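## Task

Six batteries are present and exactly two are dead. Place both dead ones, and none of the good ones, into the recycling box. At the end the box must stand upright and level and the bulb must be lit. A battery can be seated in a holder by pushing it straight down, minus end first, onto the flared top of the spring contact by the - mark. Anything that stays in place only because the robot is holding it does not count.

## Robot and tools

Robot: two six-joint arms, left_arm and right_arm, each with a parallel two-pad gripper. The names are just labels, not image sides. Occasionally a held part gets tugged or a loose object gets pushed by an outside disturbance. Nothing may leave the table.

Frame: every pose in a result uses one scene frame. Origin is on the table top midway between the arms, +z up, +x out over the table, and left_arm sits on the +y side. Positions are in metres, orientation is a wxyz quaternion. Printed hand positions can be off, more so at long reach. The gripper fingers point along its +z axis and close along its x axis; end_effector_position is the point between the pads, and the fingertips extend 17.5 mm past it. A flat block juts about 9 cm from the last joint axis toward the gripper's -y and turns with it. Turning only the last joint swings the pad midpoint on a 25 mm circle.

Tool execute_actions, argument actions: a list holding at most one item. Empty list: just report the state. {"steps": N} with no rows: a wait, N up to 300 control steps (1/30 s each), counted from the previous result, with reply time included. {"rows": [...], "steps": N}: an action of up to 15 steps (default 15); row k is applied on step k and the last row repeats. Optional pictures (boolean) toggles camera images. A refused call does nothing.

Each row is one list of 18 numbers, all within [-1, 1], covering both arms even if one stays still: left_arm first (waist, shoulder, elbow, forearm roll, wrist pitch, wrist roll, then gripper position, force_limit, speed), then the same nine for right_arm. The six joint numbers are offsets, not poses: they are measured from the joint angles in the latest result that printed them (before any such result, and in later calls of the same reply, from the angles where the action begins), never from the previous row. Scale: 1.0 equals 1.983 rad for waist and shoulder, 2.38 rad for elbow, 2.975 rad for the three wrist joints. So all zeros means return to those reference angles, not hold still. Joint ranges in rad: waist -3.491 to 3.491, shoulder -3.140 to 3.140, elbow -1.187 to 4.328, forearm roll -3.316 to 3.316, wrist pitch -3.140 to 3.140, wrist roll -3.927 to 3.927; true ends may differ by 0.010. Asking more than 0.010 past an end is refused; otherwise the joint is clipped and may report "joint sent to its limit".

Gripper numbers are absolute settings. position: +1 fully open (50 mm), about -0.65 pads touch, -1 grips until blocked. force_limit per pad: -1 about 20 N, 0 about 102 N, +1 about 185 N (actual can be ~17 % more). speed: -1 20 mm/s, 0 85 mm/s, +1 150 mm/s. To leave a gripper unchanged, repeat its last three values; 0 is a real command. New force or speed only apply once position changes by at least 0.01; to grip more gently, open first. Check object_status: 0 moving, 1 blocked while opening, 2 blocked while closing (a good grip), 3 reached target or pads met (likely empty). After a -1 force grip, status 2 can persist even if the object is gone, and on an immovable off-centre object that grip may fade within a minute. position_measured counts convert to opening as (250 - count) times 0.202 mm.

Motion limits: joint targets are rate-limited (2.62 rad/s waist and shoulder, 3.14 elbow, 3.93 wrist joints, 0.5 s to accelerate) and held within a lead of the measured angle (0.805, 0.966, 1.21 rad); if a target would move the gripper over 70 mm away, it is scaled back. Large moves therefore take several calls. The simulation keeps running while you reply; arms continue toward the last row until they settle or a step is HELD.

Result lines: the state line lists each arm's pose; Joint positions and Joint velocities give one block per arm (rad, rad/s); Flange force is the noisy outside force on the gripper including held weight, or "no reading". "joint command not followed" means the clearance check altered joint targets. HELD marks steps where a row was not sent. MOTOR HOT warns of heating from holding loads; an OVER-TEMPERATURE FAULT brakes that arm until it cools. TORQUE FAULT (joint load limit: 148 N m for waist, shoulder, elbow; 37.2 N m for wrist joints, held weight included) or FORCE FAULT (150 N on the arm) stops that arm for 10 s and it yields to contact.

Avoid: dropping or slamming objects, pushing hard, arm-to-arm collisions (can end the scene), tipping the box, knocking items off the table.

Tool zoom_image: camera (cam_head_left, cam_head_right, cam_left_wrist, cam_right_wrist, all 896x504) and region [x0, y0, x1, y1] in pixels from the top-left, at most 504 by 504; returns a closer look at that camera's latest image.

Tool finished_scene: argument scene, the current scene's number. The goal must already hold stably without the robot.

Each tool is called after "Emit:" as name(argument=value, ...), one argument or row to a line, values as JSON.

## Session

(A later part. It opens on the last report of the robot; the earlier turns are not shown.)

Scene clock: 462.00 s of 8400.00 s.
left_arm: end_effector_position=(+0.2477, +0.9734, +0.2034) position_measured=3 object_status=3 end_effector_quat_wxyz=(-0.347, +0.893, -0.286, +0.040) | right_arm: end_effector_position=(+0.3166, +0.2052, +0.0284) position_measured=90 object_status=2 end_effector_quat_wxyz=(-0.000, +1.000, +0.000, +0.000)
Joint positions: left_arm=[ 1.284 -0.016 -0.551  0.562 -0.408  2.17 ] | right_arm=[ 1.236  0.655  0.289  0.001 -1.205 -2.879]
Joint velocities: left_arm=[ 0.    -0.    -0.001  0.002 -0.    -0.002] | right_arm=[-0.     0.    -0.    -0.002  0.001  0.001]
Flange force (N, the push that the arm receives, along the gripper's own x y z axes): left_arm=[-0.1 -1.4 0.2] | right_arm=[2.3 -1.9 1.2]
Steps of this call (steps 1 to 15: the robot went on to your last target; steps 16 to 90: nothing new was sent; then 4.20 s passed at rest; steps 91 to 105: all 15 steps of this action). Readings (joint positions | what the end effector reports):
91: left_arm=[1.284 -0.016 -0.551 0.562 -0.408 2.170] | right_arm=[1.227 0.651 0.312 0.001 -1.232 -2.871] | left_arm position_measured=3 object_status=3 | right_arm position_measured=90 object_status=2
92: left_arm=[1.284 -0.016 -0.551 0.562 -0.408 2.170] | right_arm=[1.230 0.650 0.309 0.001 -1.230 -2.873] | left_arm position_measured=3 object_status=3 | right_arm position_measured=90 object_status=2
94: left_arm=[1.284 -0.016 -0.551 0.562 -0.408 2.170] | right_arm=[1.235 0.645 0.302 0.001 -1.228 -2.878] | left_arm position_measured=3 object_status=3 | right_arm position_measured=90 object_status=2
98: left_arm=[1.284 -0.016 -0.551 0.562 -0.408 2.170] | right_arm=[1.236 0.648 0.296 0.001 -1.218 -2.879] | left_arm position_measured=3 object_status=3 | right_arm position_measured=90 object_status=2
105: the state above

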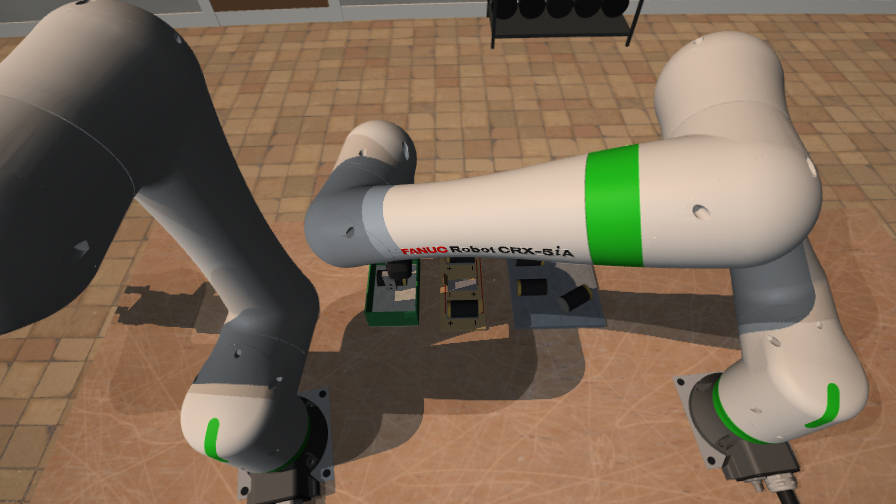

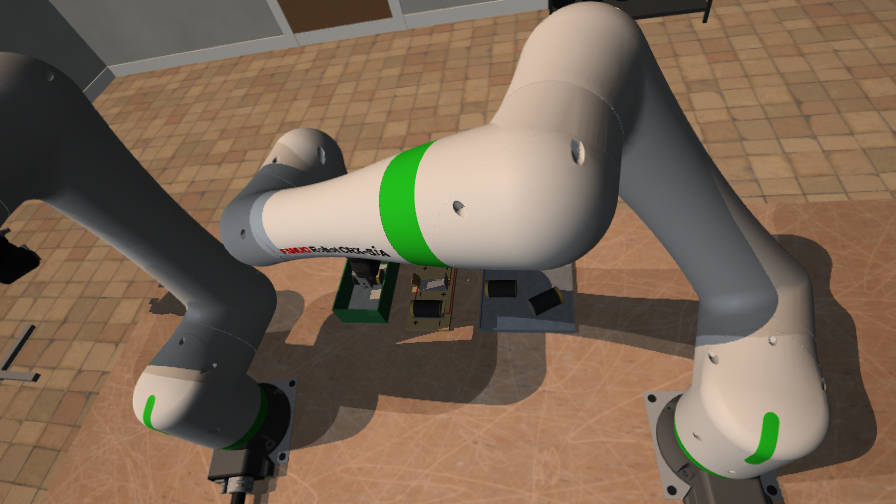

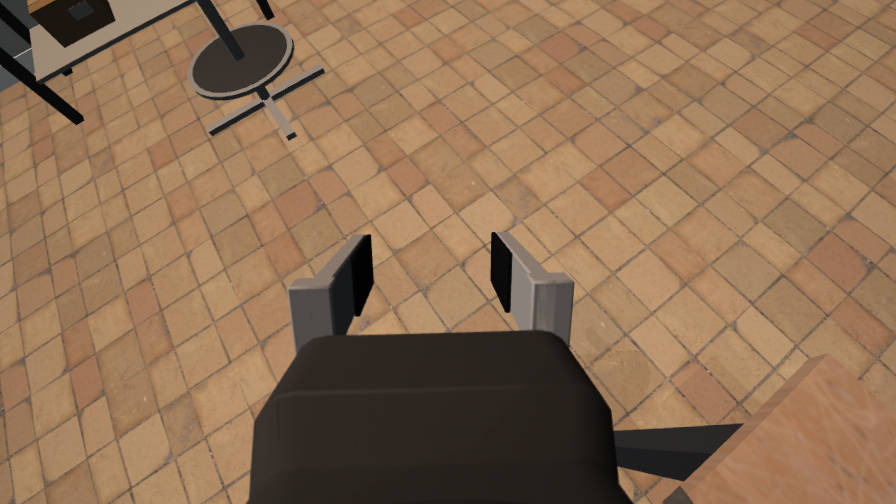

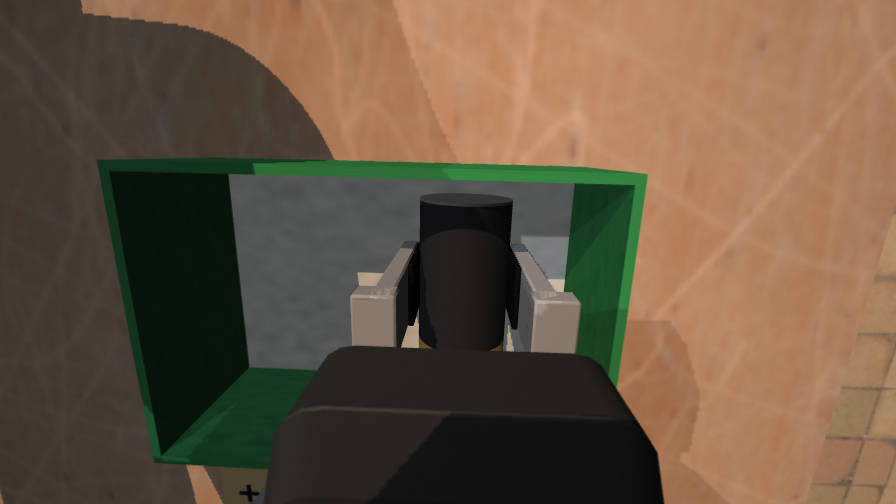

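Emit:
execute_actions(
  actions=[
    {"rows":[[0,0,0,0,0,0,1,0,0,0,0.0004,-0.0004,0,0.0006,0,-1,-0.5,-0.3],[0,0,0,0,0,0,1,0,0,0,0.0008,-0.0008,0,0.0012,0,-1,-0.5,-0.3]],"steps":8},
  ],
  pictures=false,
)

Emit:
execute_actions(
  actions=[
    {"rows":[[0,0,0,0,0,0,1,0,0,0,0,0,0,0,0,0.65,-0.5,-0.3]],"steps":10},
  ],
)

Scene clock: 468.90 s of 8400.00 s.
left_arm: end_effector_position=(+0.2477, +0.9734, +0.2034) position_measured=3 object_status=3 end_effector_quat_wxyz=(-0.347, +0.893, -0.286, +0.040) | right_arm: end_effector_position=(+0.3166, +0.2053, +0.0268) position_measured=90 object_status=2 end_effector_quat_wxyz=(-0.000, +1.000, +0.000, +0.000)
Joint positions: left_arm=[ 1.284 -0.016 -0.551  0.562 -0.408  2.17 ] | right_arm=[ 1.236  0.656  0.287  0.001 -1.201 -2.879]
Joint velocities: left_arm=[ 0.     0.     0.001 -0.002  0.     0.001] | right_arm=[ 0.     0.001 -0.     0.     0.001 -0.   ]
Flange force (N, the push that the arm receives, along the gripper's own x y z axes): left_arm=[-0.6 -1.5 -0.4] | right_arm=[1.4 -1.2 -18.6]
Steps of this call (steps 1 to 15: the robot went on to your last target; steps 16 to 90: nothing new was sent; then 3.63 s passed at rest; steps 91 to 98: all 8 steps of this action). Readings (joint positions | what the end effector reports):
91: left_arm=[1.284 -0.016 -0.551 0.562 -0.408 2.170] | right_arm=[1.236 0.655 0.289 0.001 -1.205 -2.879] | left_arm position_measured=3 object_status=3 | right_arm position_measured=90 object_status=2
92: left_arm=[1.284 -0.016 -0.551 0.562 -0.408 2.170] | right_arm=[1.236 0.655 0.288 0.001 -1.204 -2.879] | left_arm position_measured=3 object_status=3 | right_arm position_measured=90 object_status=2
94: left_arm=[1.284 -0.016 -0.551 0.562 -0.408 2.170] | right_arm=[1.236 0.656 0.287 0.001 -1.202 -2.879] | left_arm position_measured=3 object_status=3 | right_arm position_measured=90 object_status=2
98: the state above

Scene clock: 469.23 s of 8400.00 s.
left_arm: end_effector_position=(+0.2477, +0.9734, +0.2034) position_measured=3 object_status=3 end_effector_quat_wxyz=(-0.347, +0.893, -0.286, +0.040) | right_arm: end_effector_position=(+0.3166, +0.2052, +0.0265) position_measured=56 object_status=0 end_effector_quat_wxyz=(-0.000, +1.000, +0.000, +0.000)
Joint positions: left_arm=[ 1.284 -0.016 -0.551  0.562 -0.408  2.17 ] | right_arm=[ 1.236  0.656  0.287  0.001 -1.201 -2.879]
Joint velocities: left_arm=[-0.     0.    -0.    -0.    -0.    -0.001] | right_arm=[-0.001 -0.     0.001  0.     0.001  0.001]
Flange force (N, the push that the arm receives, along the gripper's own x y z axes): left_arm=[-0.4 -0.2 0.3] | right_arm=[3.4 -2.5 -0.2]
Steps of this call (steps 1 to 10: all 10 steps of this action). Readings (joint positions | what the end effector reports):
1: left_arm=[1.284 -0.016 -0.551 0.562 -0.408 2.170] | right_arm=[1.236 0.656 0.287 0.001 -1.201 -2.879] | left_arm position_measured=3 object_status=3 | right_arm position_measured=86 object_status=0
2: left_arm=[1.284 -0.016 -0.551 0.562 -0.408 2.170] | right_arm=[1.236 0.656 0.287 0.001 -1.201 -2.879] | left_arm position_measured=3 object_status=3 | right_arm position_measured=75 object_status=0
4: left_arm=[1.284 -0.016 -0.551 0.562 -0.408 2.170] | right_arm=[1.236 0.656 0.287 0.001 -1.201 -2.879] | left_arm position_measured=3 object_status=3 | right_arm position_measured=57 object_status=0
8: left_arm=[1.284 -0.016 -0.551 0.562 -0.408 2.170] | right_arm=[1.236 0.656 0.287 0.001 -1.201 -2.879] | left_arm position_measured=3 object_status=3 | right_arm position_measured=56 object_status=0
10: the state above

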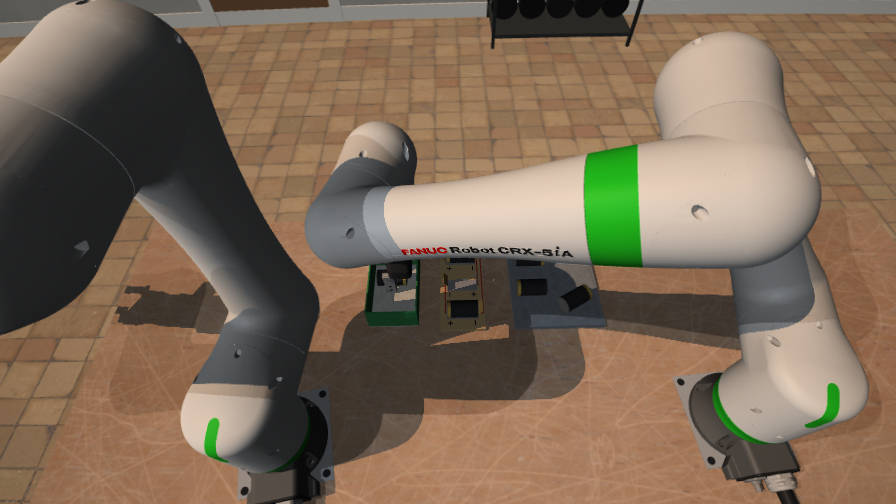

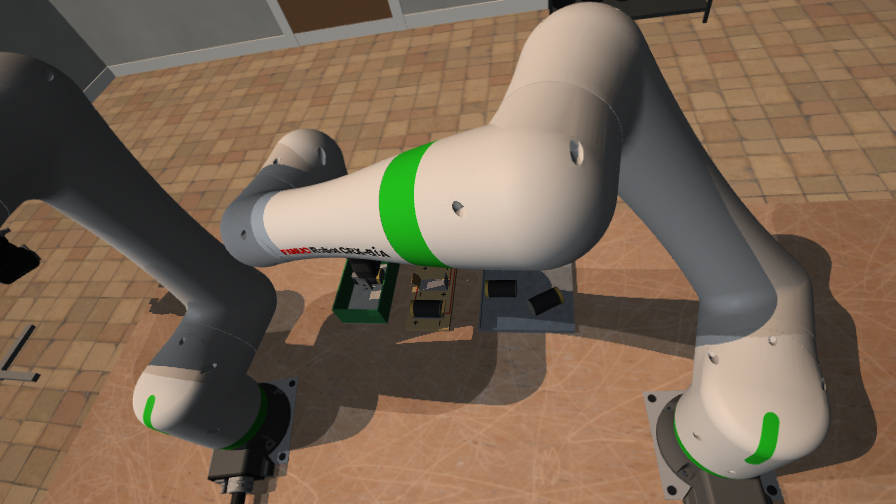

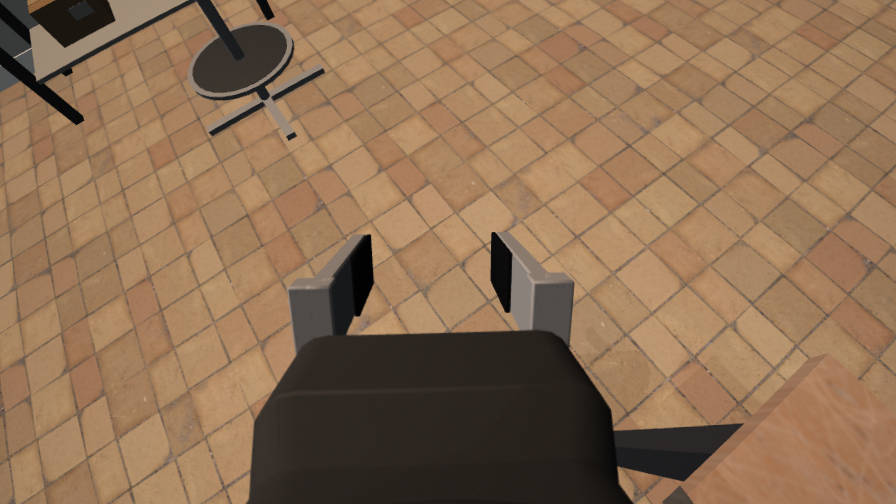

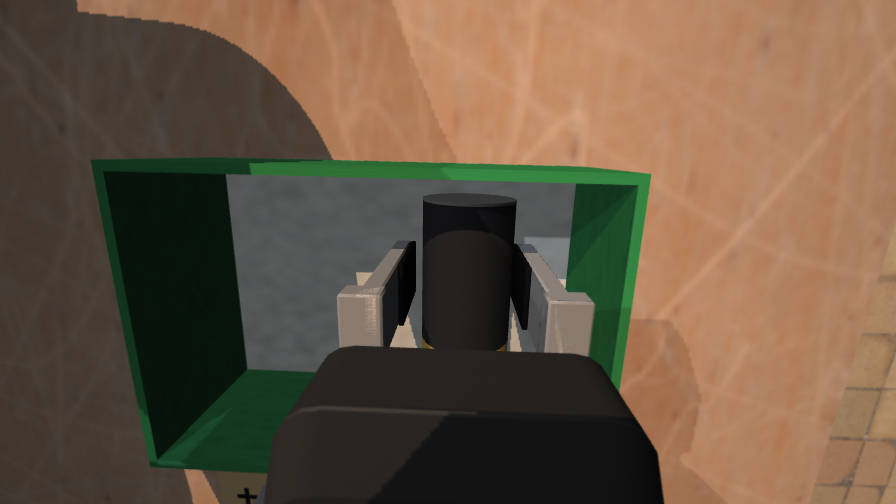

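Emit:
execute_actions(
  actions=[
    {"rows":[[0,0,0,0,0,0,1,0,0,0,-0.0045,0.0045,0,-0.0066,0,0.65,-0.5,-0.3],[0,0,0,0,0,0,1,0,0,0,-0.0088,0.0092,0,-0.0132,0,0.65,-0.5,-0.3],[0,0,0,0,0,0,1,0,0,0,-0.0128,0.0141,0,-0.0198,0,0.65,-0.5,-0.3],[0,0,0,0,0,0,1,0,0,0,-0.0166,0.0193,0,-0.0265,0,0.65,-0.5,-0.3],[0,0,0,0,0,0,1,0,0,0,-0.0233,0.0305,0,-0.04,0,0.65,-0.5,-0.3],[0,0,0,0,0,0,1,0,0,0,-0.0293,0.043,0,-0.054,0,0.65,-0.5,-0.3],[0,0,0,0,0,0,1,0,0,0,-0.0293,0.043,0,-0.054,0,0.65,-0.5,-0.3],[0,0,0,0,0,0,1,0,0,0,-0.0293,0.043,0,-0.054,0,0.65,-0.5,-0.3],[0,0,0,0,0,0,1,0,0,0,-0.0293,0.043,0,-0.054,0,0.65,-0.5,-0.3],[0,0,0,0,0,0,1,0,0,0,-0.0293,0.043,0,-0.054,0,0.65,-0.5,-0.3],[0,0,0,0,0,0,1,0,0,0,-0.0293,0.043,0,-0.054,0,0.65,-0.5,-0.3],[0,0,0,0,0,0,1,0,0,-0.0967,-0.4286,-0.3774,0,0.016,0.2346,0.8,-0.5,-0.3]],"steps":15},
  ],
  pictures=false,
)

Emit:
execute_actions(
  actions=[
    {"steps":40},
  ],
)

Scene clock: 488.73 s of 8400.00 s.
left_arm: end_effector_position=(+0.2477, +0.9734, +0.2034) position_measured=3 object_status=3 end_effector_quat_wxyz=(-0.347, +0.893, -0.286, +0.040) | right_arm: end_effector_position=(+0.3175, +0.1962, +0.1098) position_measured=32 object_status=0 end_effector_quat_wxyz=(-0.001, +1.000, +0.008, +0.001)
Joint positions: left_arm=[ 1.284 -0.016 -0.551  0.562 -0.408  2.17 ] | right_arm=[ 1.23   0.574  0.359  0.001 -1.353 -2.858]
Joint velocities: left_arm=[-0.     0.     0.     0.    -0.    -0.003] | right_arm=[-0.12  -0.491 -0.597  0.002  0.154  0.433]
Flange force (N, the push that the arm receives, along the gripper's own x y z axes): left_arm=[-0.4 -1.7 0.2] | right_arm=[7.3 -31.3 8.0]
Steps of this call (steps 1 to 15: the robot went on to your last target; steps 16 to 90: nothing new was sent; then 16.00 s passed at rest; steps 91 to 105: all 15 steps of this action). Readings (joint positions | what the end effector reports):
91: left_arm=[1.284 -0.016 -0.551 0.562 -0.408 2.170] | right_arm=[1.236 0.656 0.287 0.001 -1.201 -2.879] | left_arm position_measured=3 object_status=3 | right_arm position_measured=56 object_status=3
92: left_arm=[1.284 -0.016 -0.551 0.562 -0.408 2.170] | right_arm=[1.236 0.654 0.289 0.001 -1.206 -2.879] | left_arm position_measured=3 object_status=3 | right_arm position_measured=56 object_status=3
94: left_arm=[1.284 -0.016 -0.551 0.562 -0.408 2.170] | right_arm=[1.236 0.642 0.305 0.001 -1.232 -2.879] | left_arm position_measured=3 object_status=3 | right_arm position_measured=56 object_status=3
98: left_arm=[1.284 -0.016 -0.551 0.562 -0.408 2.170] | right_arm=[1.236 0.611 0.361 0.001 -1.320 -2.879] | left_arm position_measured=3 object_status=3 | right_arm position_measured=56 object_status=3
105: the state above

Scene clock: 490.07 s of 8400.00 s.
left_arm: end_effector_position=(+0.2477, +0.9734, +0.2034) position_measured=3 object_status=3 end_effector_quat_wxyz=(-0.347, +0.893, -0.286, +0.040) | right_arm: end_effector_position=(+0.2646, -0.1680, +0.0849) position_measured=32 object_status=3 end_effector_quat_wxyz=(+0.000, +0.968, +0.251, +0.000)
Joint positions: left_arm=[ 1.284 -0.016 -0.551  0.562 -0.408  2.17 ] | right_arm=[ 1.044 -0.194 -0.611  0.001 -1.153 -2.181]
Joint velocities: left_arm=[-0.    -0.     0.002  0.001 -0.    -0.   ] | right_arm=[-0.001 -0.    -0.001  0.     0.001  0.002]
Flange force (N, the push that the arm receives, along the gripper's own x y z axes): left_arm=[-0.7 -1.1 0.4] | right_arm=[3.1 2.0 0.6]
Steps of this call (steps 1 to 40: the robot went on to your last target). Readings (joint positions | what the end effector reports):
1: left_arm=[1.284 -0.016 -0.551 0.562 -0.408 2.170] | right_arm=[1.225 0.554 0.335 0.001 -1.347 -2.840] | left_arm position_measured=3 object_status=3 | right_arm position_measured=32 object_status=0
2: left_arm=[1.284 -0.016 -0.551 0.562 -0.408 2.170] | right_arm=[1.219 0.529 0.305 0.001 -1.340 -2.818] | left_arm position_measured=3 object_status=3 | right_arm position_measured=32 object_status=0
4: left_arm=[1.284 -0.016 -0.551 0.562 -0.408 2.170] | right_arm=[1.204 0.469 0.229 0.001 -1.325 -2.766] | left_arm position_measured=3 object_status=3 | right_arm position_measured=32 object_status=0
8: left_arm=[1.284 -0.016 -0.551 0.562 -0.408 2.170] | right_arm=[1.177 0.355 0.084 0.001 -1.295 -2.664] | left_arm position_measured=3 object_status=3 | right_arm position_measured=32 object_status=3
40: the state above

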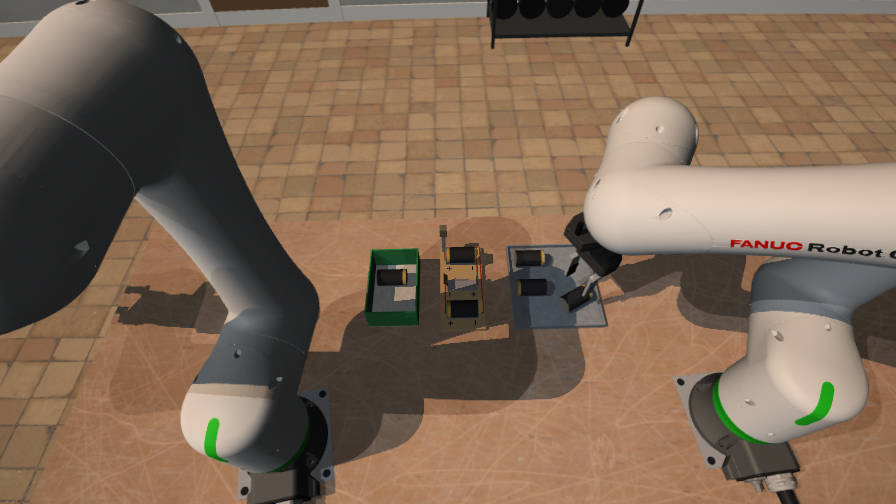

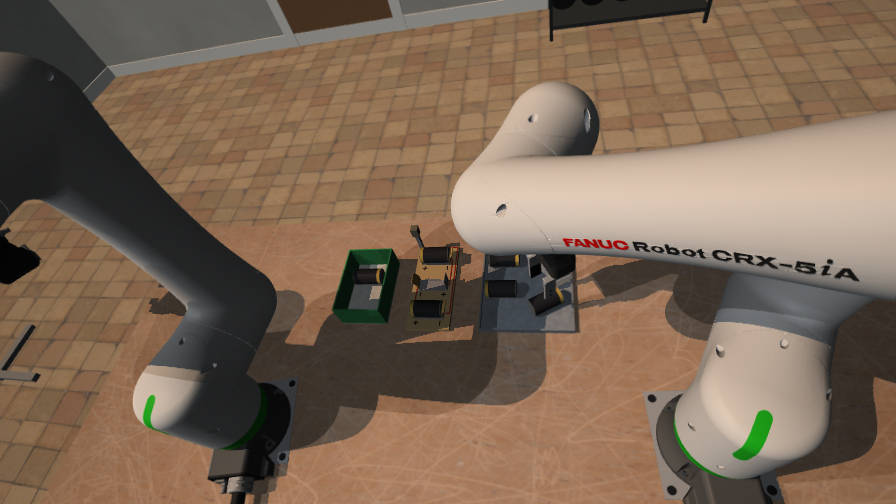

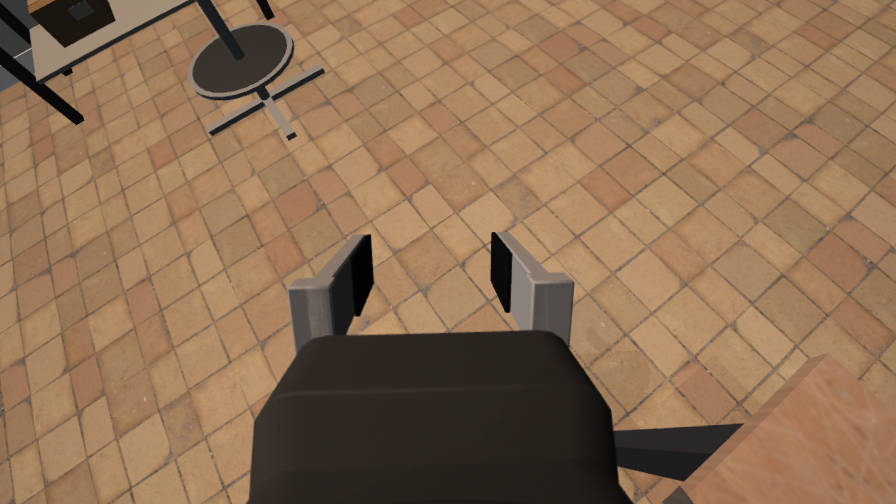

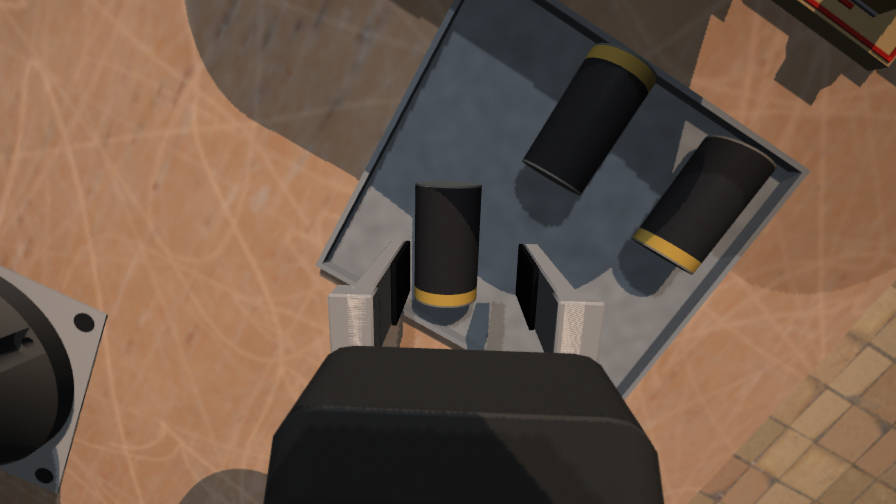

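Emit:
execute_actions(
  actions=[
    {"rows":[[0,0,0,0,0,0,1,0,0,0.0075,-0.0021,-0.0175,0,0.0126,-0.005,0.75,-0.5,-0.3],[0,0,0,0,0,0,1,0,0,0.0075,-0.0021,-0.0175,0,0.0126,-0.005,0.75,-0.5,-0.3],[0,0,0,0,0,0,1,0,0,0.0075,-0.0021,-0.0175,0,0.0126,-0.005,0.75,-0.5,-0.3],[0,0,0,0,0,0,1,0,0,0.0075,-0.0021,-0.0175,0,0.0126,-0.005,0.75,-0.5,-0.3],[0,0,0,0,0,0,1,0,0,0.0075,-0.0021,-0.0175,0,0.0126,-0.005,0.75,-0.5,-0.3],[0,0,0,0,0,0,1,0,0,0.0075,0.0105,-0.028,0,0.0294,-0.005,0.75,-0.5,-0.3],[0,0,0,0,0,0,1,0,0,0.0075,0.0239,-0.0379,0,0.0463,-0.005,0.75,-0.5,-0.3]],"steps":15},
  ],
)

Scene clock: 497.17 s of 8400.00 s.
left_arm: end_effector_position=(+0.2477, +0.9734, +0.2034) position_measured=3 object_status=3 end_effector_quat_wxyz=(-0.347, +0.893, -0.286, +0.040) | right_arm: end_effector_position=(+0.2576, -0.1718, +0.0361) position_measured=41 object_status=3 end_effector_quat_wxyz=(+0.000, +0.968, +0.251, +0.000)
Joint positions: left_arm=[ 1.284 -0.016 -0.551  0.562 -0.408  2.17 ] | right_arm=[ 1.059 -0.146 -0.701  0.001 -1.016 -2.196]
Joint velocities: left_arm=[-0.     0.     0.001 -0.    -0.     0.001] | right_arm=[-0.     0.    -0.001 -0.001  0.002  0.   ]
Flange force (N, the push that the arm receives, along the gripper's own x y z axes): left_arm=[-0.6 -0.8 0.0] | right_arm=[0.8 0.1 2.8]
Steps of this call (steps 1 to 15: the robot went on to your last target; steps 16 to 90: nothing new was sent; then 3.60 s passed at rest; steps 91 to 105: all 15 steps of this action). Readings (joint positions | what the end effector reports):
91: left_arm=[1.284 -0.016 -0.551 0.562 -0.408 2.170] | right_arm=[1.044 -0.194 -0.612 0.001 -1.153 -2.181] | left_arm position_measured=3 object_status=3 | right_arm position_measured=35 object_status=0
92: left_arm=[1.284 -0.016 -0.551 0.562 -0.408 2.170] | right_arm=[1.045 -0.194 -0.615 0.001 -1.151 -2.181] | left_arm position_measured=3 object_status=3 | right_arm position_measured=41 object_status=0
94: left_arm=[1.284 -0.016 -0.551 0.562 -0.408 2.170] | right_arm=[1.053 -0.196 -0.639 0.001 -1.129 -2.190] | left_arm position_measured=3 object_status=3 | right_arm position_measured=41 object_status=0
98: left_arm=[1.284 -0.016 -0.551 0.562 -0.408 2.170] | right_arm=[1.059 -0.190 -0.661 0.001 -1.099 -2.196] | left_arm position_measured=3 object_status=3 | right_arm position_measured=41 object_status=3
105: the state above

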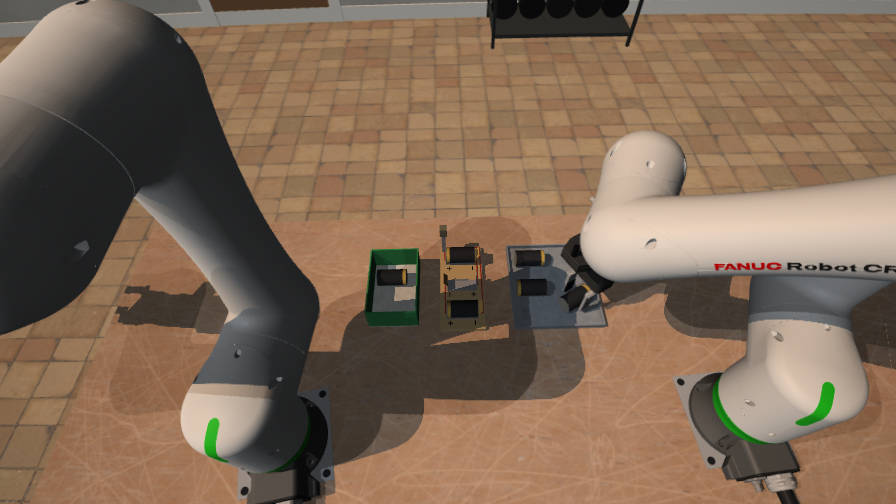

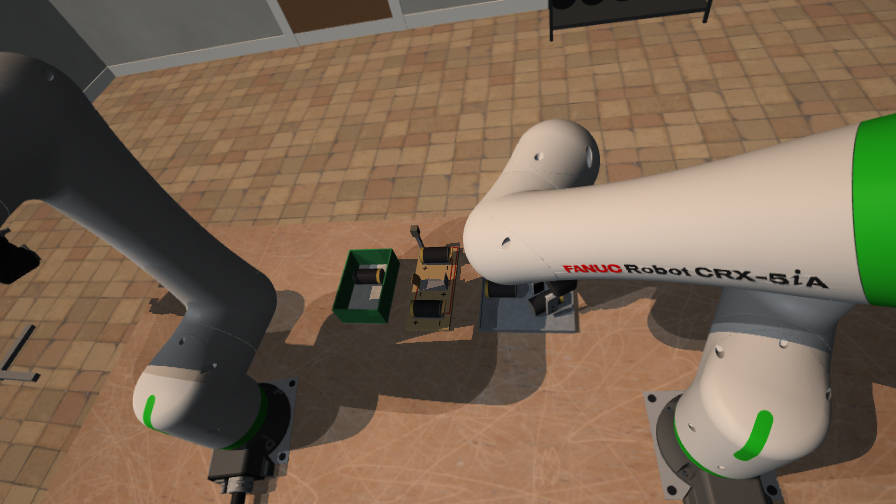

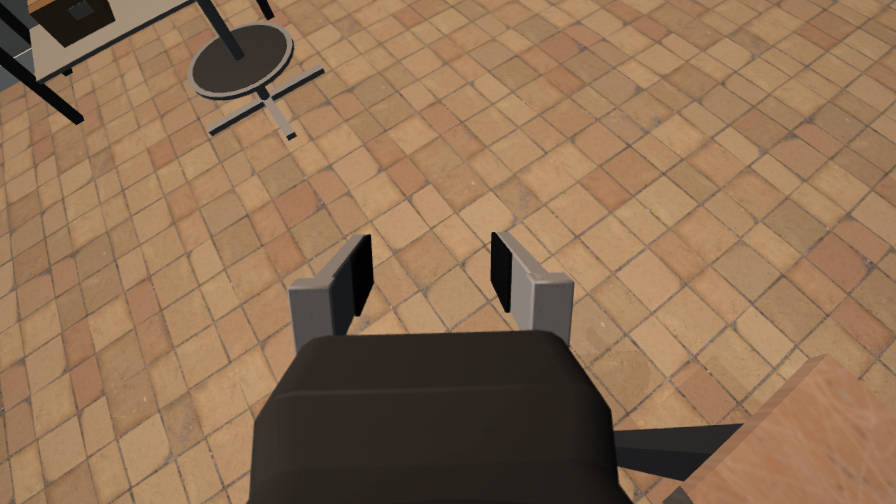

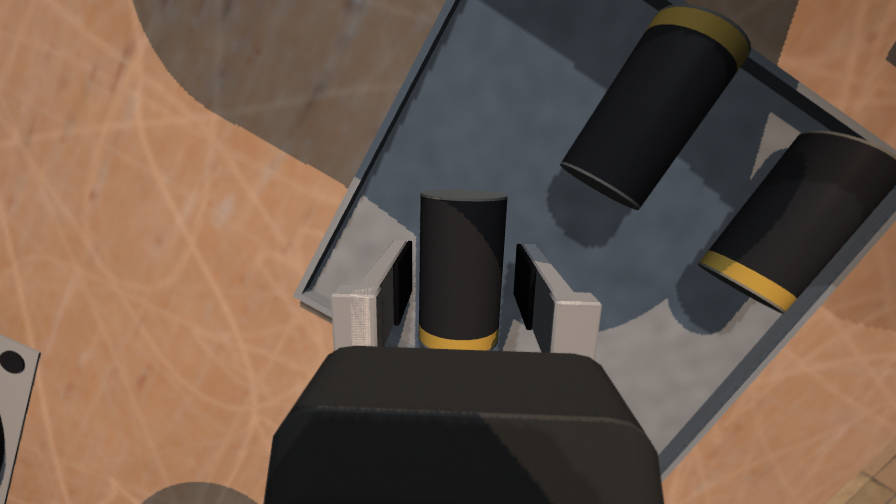

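Emit:
execute_actions(
  actions=[
    {"rows":[[0,0,0,0,0,0,1,0,0,0,0.002,-0.0013,0,0.0024,0,0.65,-0.5,-0.3],[0,0,0,0,0,0,1,0,0,0,0.004,-0.0026,0,0.0048,0,0.65,-0.5,-0.3],[0,0,0,0,0,0,1,0,0,0,0.006,-0.0038,0,0.0071,0,0.65,-0.5,-0.3],[0,0,0,0,0,0,1,0,0,0,0.0078,-0.0049,0,0.0091,0,0.65,-0.5,-0.3],[0,0,0,0,0,0,1,0,0,0,0.0088,-0.0055,0,0.0103,0,0.65,-0.5,-0.3]],"steps":11},
  ],
  pictures=false,
)

Emit:
execute_actions(
  actions=[
    {"rows":[[0,0,0,0,0,0,1,0,0,0,0,0,0,0,0,-1,-0.5,-0.3]],"steps":12},
  ],
)

Scene clock: 502.33 s of 8400.00 s.
left_arm: end_effector_position=(+0.2477, +0.9734, +0.2034) position_measured=3 object_status=3 end_effector_quat_wxyz=(-0.347, +0.893, -0.286, +0.040) | right_arm: end_effector_position=(+0.2576, -0.1718, +0.0260) position_measured=56 object_status=3 end_effector_quat_wxyz=(+0.000, +0.968, +0.251, +0.000)
Joint positions: left_arm=[ 1.284 -0.016 -0.551  0.562 -0.408  2.17 ] | right_arm=[ 1.059 -0.129 -0.715  0.001 -0.985 -2.196]
Joint velocities: left_arm=[-0.     0.     0.002  0.001 -0.    -0.   ] | right_arm=[-0.001  0.    -0.    -0.002 -0.    -0.001]
Flange force (N, the push that the arm receives, along the gripper's own x y z axes): left_arm=[0.0 -1.0 -0.3] | right_arm=[4.3 3.7 1.8]
Steps of this call (steps 1 to 15: the robot went on to your last target; steps 16 to 90: nothing new was sent; then 1.80 s passed at rest; steps 91 to 101: all 11 steps of this action). Readings (joint positions | what the end effector reports):
91: left_arm=[1.284 -0.016 -0.551 0.562 -0.408 2.170] | right_arm=[1.059 -0.146 -0.702 0.001 -1.015 -2.196] | left_arm position_measured=3 object_status=3 | right_arm position_measured=45 object_status=0
92: left_arm=[1.284 -0.016 -0.551 0.562 -0.408 2.170] | right_arm=[1.059 -0.145 -0.703 0.001 -1.013 -2.196] | left_arm position_measured=3 object_status=3 | right_arm position_measured=53 object_status=0
94: left_arm=[1.284 -0.016 -0.551 0.562 -0.408 2.170] | right_arm=[1.059 -0.138 -0.708 0.001 -1.001 -2.196] | left_arm position_measured=3 object_status=3 | right_arm position_measured=56 object_status=0
98: left_arm=[1.284 -0.016 -0.551 0.562 -0.408 2.170] | right_arm=[1.059 -0.129 -0.714 0.001 -0.985 -2.196] | left_arm position_measured=3 object_status=3 | right_arm position_measured=56 object_status=0
101: the state above

Scene clock: 502.73 s of 8400.00 s.
left_arm: end_effector_position=(+0.2477, +0.9734, +0.2034) position_measured=3 object_status=3 end_effector_quat_wxyz=(-0.347, +0.893, -0.286, +0.040) | right_arm: end_effector_position=(+0.2576, -0.1718, +0.0260) position_measured=90 object_status=2 end_effector_quat_wxyz=(+0.000, +0.968, +0.251, +0.000)
Joint positions: left_arm=[ 1.284 -0.016 -0.551  0.562 -0.408  2.17 ] | right_arm=[ 1.059 -0.129 -0.715  0.001 -0.985 -2.196]
Joint velocities: left_arm=[ 0.  0. -0. -0. -0. -0.] | right_arm=[-0.     0.     0.001  0.002 -0.    -0.002]
Flange force (N, the push that the arm receives, along the gripper's own x y z axes): left_arm=[-0.8 -1.5 -0.5] | right_arm=[4.9 3.7 1.2]
Steps of this call (steps 1 to 12: all 12 steps of this action). Readings (joint positions | what the end effector reports):
1: left_arm=[1.284 -0.016 -0.551 0.562 -0.408 2.170] | right_arm=[1.059 -0.129 -0.715 0.001 -0.985 -2.196] | left_arm position_measured=3 object_status=3 | right_arm position_measured=60 object_status=0
2: left_arm=[1.284 -0.016 -0.551 0.562 -0.408 2.170] | right_arm=[1.059 -0.129 -0.715 0.001 -0.985 -2.196] | left_arm position_measured=3 object_status=3 | right_arm position_measured=71 object_status=0
4: left_arm=[1.284 -0.016 -0.551 0.562 -0.408 2.170] | right_arm=[1.059 -0.129 -0.715 0.001 -0.985 -2.196] | left_arm position_measured=3 object_status=3 | right_arm position_measured=90 object_status=0
8: left_arm=[1.284 -0.016 -0.551 0.562 -0.408 2.170] | right_arm=[1.059 -0.129 -0.715 0.001 -0.985 -2.196] | left_arm position_measured=3 object_status=3 | right_arm position_measured=90 object_status=0
12: the state above

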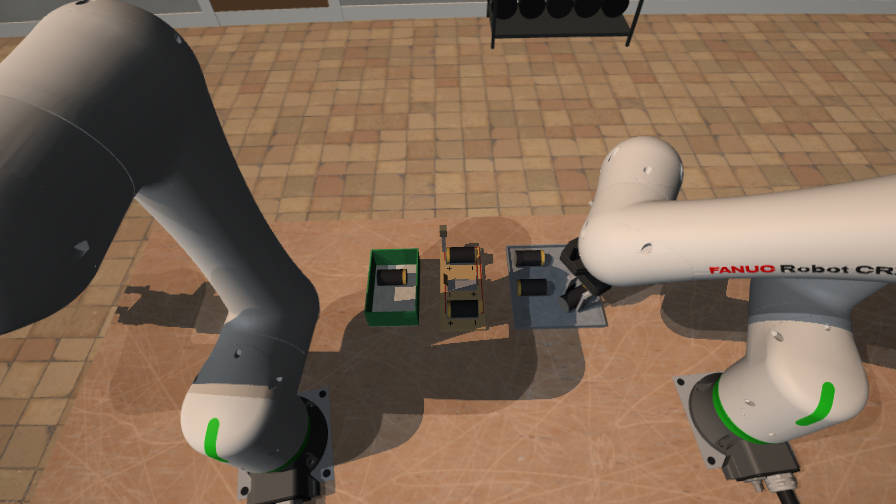

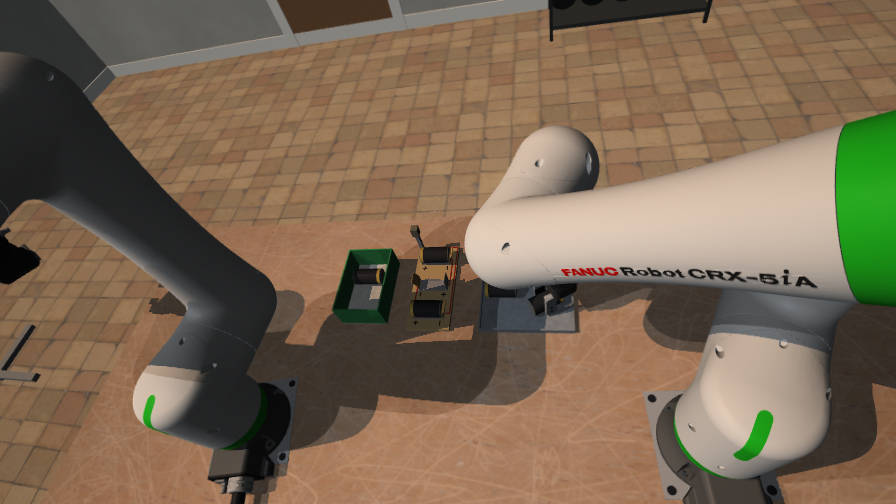

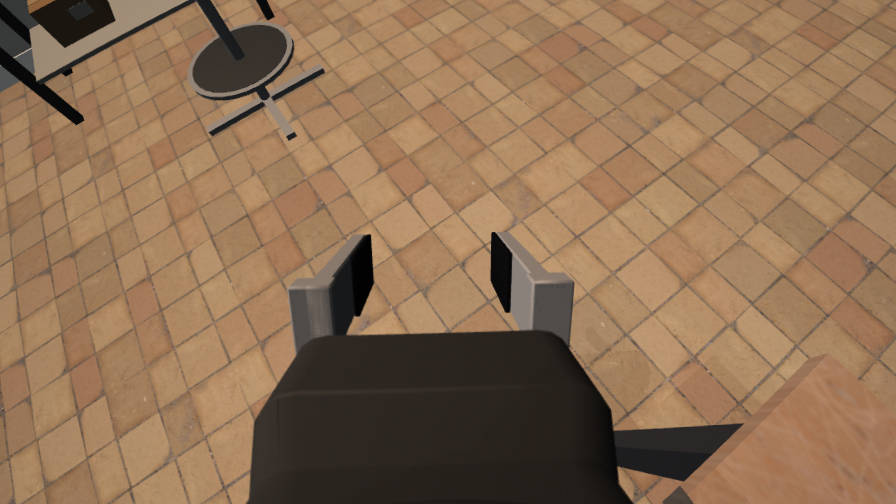

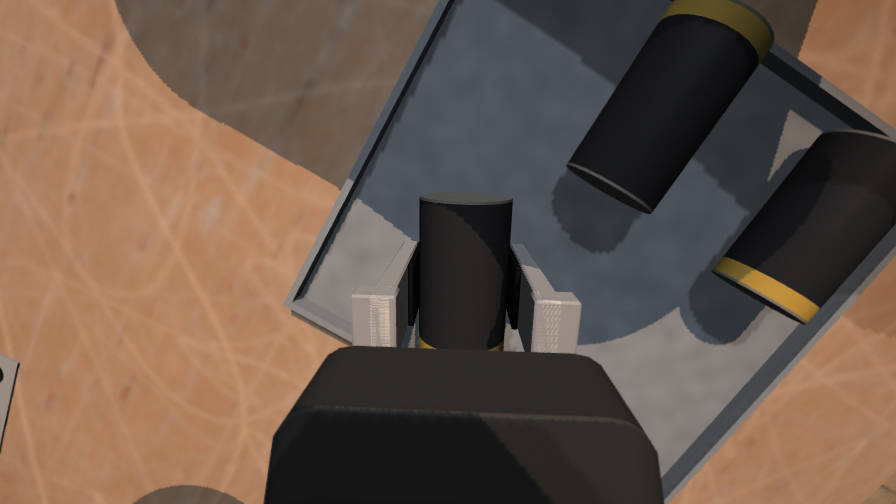

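Emit:
execute_actions(
  actions=[
    {"rows":[[0,0,0,0,0,0,1,0,0,0,-0.012,0.008,0,-0.0144,0,-1,-0.5,-0.3],[0,0,0,0,0,0,1,0,0,0,-0.026,0.0185,0,-0.032,0,-1,-0.5,-0.3],[0,0,0,0,0,0,1,0,0,0,-0.04,0.031,0,-0.0515,0,-1,-0.5,-0.3],[0,0,0,0,0,0,1,0,0,0,-0.04,0.031,0,-0.0515,0,-1,-0.5,-0.3],[0,0,0,0,0,0,1,0,0,0,-0.04,0.031,0,-0.0515,0,-1,-0.5,-0.3],[0,0,0,0,0,0,1,0,0,0,-0.04,0.031,0,-0.0515,0,-1,-0.5,-0.3],[0,0,0,0,0,0,1,0,0,0,-0.04,0.031,0,-0.0515,0,-1,-0.5,-0.3],[0,0,0,0,0,0,1,0,0,0,-0.04,0.031,0,-0.0515,0,-1,-0.5,-0.3],[0,0,0,0,0,0,1,0,0,0.0666,0.2063,0.2561,0,-0.0676,-0.2148,-1,-0.5,-0.3]],"steps":15},
  ],
  pictures=false,
)

Emit:
execute_actions(
  actions=[
    {"steps":26},
  ],
)

Scene clock: 509.60 s of 8400.00 s.
left_arm: end_effector_position=(+0.2477, +0.9734, +0.2034) position_measured=3 object_status=3 end_effector_quat_wxyz=(-0.347, +0.893, -0.286, +0.040) | right_arm: end_effector_position=(+0.2719, -0.1236, +0.0933) position_measured=90 object_status=2 end_effector_quat_wxyz=(-0.005, +0.979, +0.202, +0.004)
Joint positions: left_arm=[ 1.284 -0.016 -0.551  0.562 -0.408  2.17 ] | right_arm=[ 1.085 -0.118 -0.527  0.001 -1.15  -2.323]
Joint velocities: left_arm=[ 0.     0.     0.     0.001 -0.     0.   ] | right_arm=[ 0.238  0.895  0.935  0.001 -0.071 -1.126]
Flange force (N, the push that the arm receives, along the gripper's own x y z axes): left_arm=[-0.7 -1.0 -1.1] | right_arm=[-14.1 10.7 -16.1]
Steps of this call (steps 1 to 15: the robot went on to your last target; steps 16 to 90: nothing new was sent; then 3.37 s passed at rest; steps 91 to 105: all 15 steps of this action). Readings (joint positions | what the end effector reports):
91: left_arm=[1.284 -0.016 -0.551 0.562 -0.408 2.170] | right_arm=[1.059 -0.129 -0.714 0.001 -0.985 -2.196] | left_arm position_measured=3 object_status=3 | right_arm position_measured=90 object_status=2
92: left_arm=[1.284 -0.016 -0.551 0.562 -0.408 2.170] | right_arm=[1.059 -0.131 -0.713 0.001 -0.989 -2.196] | left_arm position_measured=3 object_status=3 | right_arm position_measured=90 object_status=2
94: left_arm=[1.284 -0.016 -0.551 0.562 -0.408 2.170] | right_arm=[1.059 -0.149 -0.698 0.001 -1.023 -2.196] | left_arm position_measured=3 object_status=3 | right_arm position_measured=90 object_status=2
98: left_arm=[1.284 -0.016 -0.551 0.562 -0.408 2.170] | right_arm=[1.059 -0.203 -0.646 0.001 -1.127 -2.196] | left_arm position_measured=3 object_status=3 | right_arm position_measured=90 object_status=2
105: the state above

Scene clock: 510.47 s of 8400.00 s.
left_arm: end_effector_position=(+0.2477, +0.9734, +0.2034) position_measured=3 object_status=3 end_effector_quat_wxyz=(-0.347, +0.893, -0.286, +0.040) | right_arm: end_effector_position=(+0.3008, +0.0584, +0.0895) position_measured=90 object_status=2 end_effector_quat_wxyz=(+0.000, +1.000, -0.000, +0.000)
Joint positions: left_arm=[ 1.284 -0.016 -0.551  0.562 -0.408  2.17 ] | right_arm=[ 1.191  0.28  -0.105  0.001 -1.186 -2.835]
Joint velocities: left_arm=[ 0.    -0.    -0.    -0.001  0.    -0.001] | right_arm=[ 0.    -0.    -0.001 -0.001 -0.001  0.001]
Flange force (N, the push that the arm receives, along the gripper's own x y z axes): left_arm=[-0.4 -2.4 0.4] | right_arm=[1.9 -1.2 1.1]
Steps of this call (steps 1 to 26: the robot went on to your last target). Readings (joint positions | what the end effector reports):
1: left_arm=[1.284 -0.016 -0.551 0.562 -0.408 2.170] | right_arm=[1.093 -0.088 -0.496 0.001 -1.152 -2.361] | left_arm position_measured=3 object_status=3 | right_arm position_measured=90 object_status=2
2: left_arm=[1.284 -0.016 -0.551 0.562 -0.408 2.170] | right_arm=[1.101 -0.058 -0.465 0.001 -1.155 -2.398] | left_arm position_measured=3 object_status=3 | right_arm position_measured=90 object_status=2
4: left_arm=[1.284 -0.016 -0.551 0.562 -0.408 2.170] | right_arm=[1.116 -0.001 -0.404 0.001 -1.160 -2.473] | left_arm position_measured=3 object_status=3 | right_arm position_measured=90 object_status=2
8: left_arm=[1.284 -0.016 -0.551 0.562 -0.408 2.170] | right_arm=[1.147 0.116 -0.280 0.001 -1.171 -2.623] | left_arm position_measured=3 object_status=3 | right_arm position_measured=90 object_status=2
26: the state above

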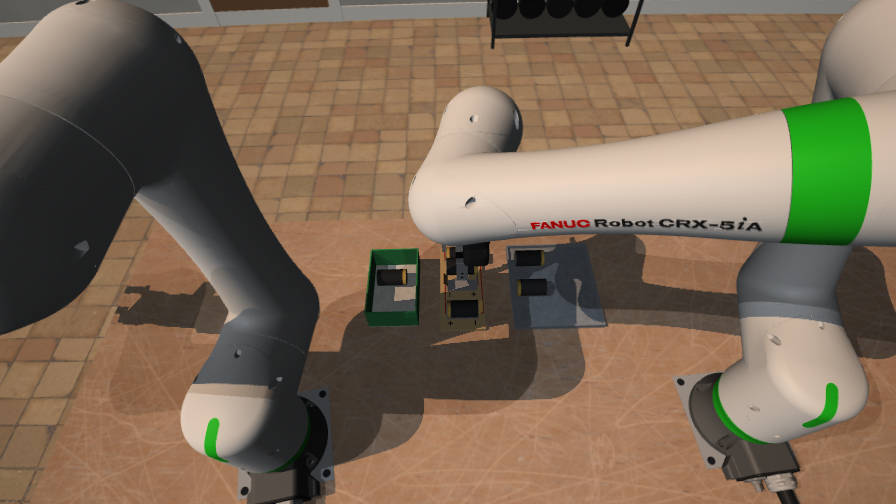

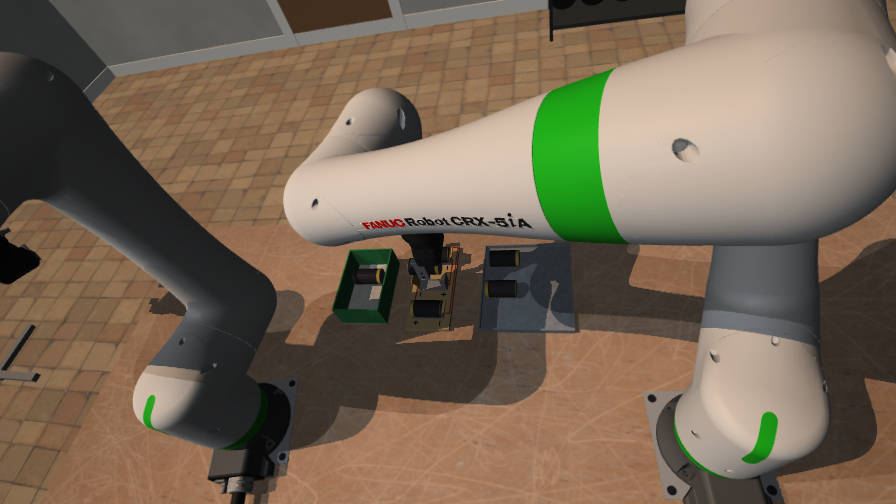

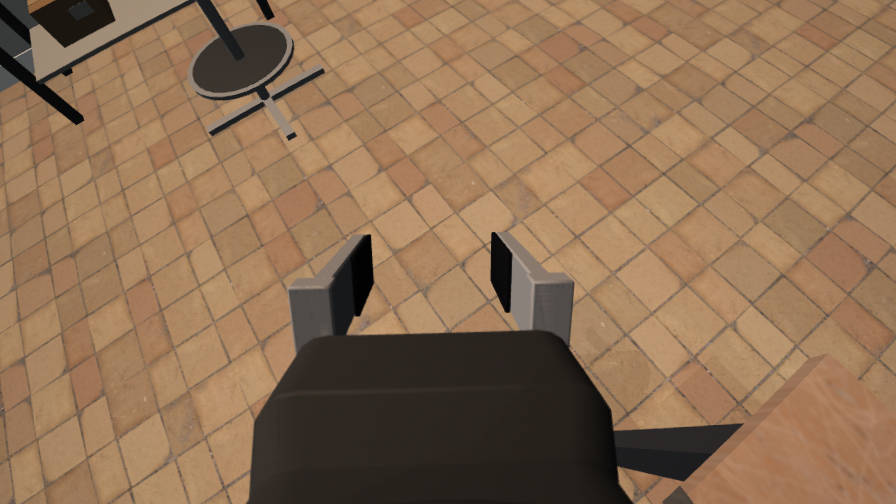

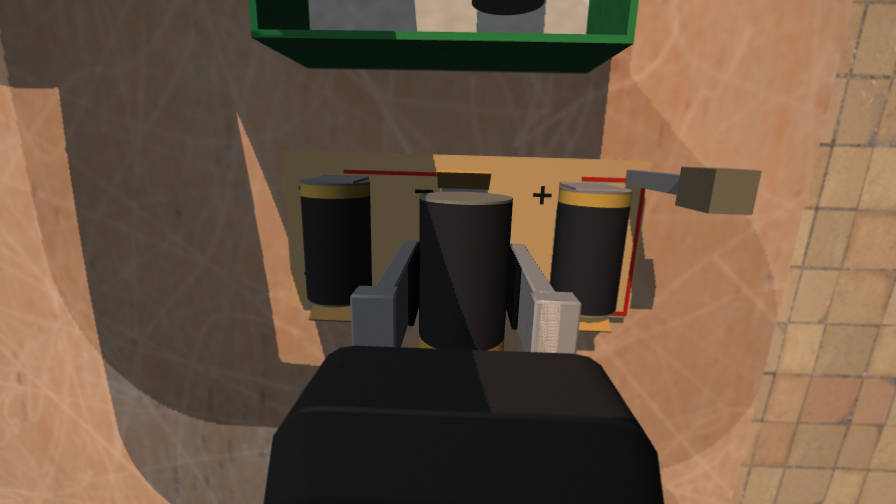

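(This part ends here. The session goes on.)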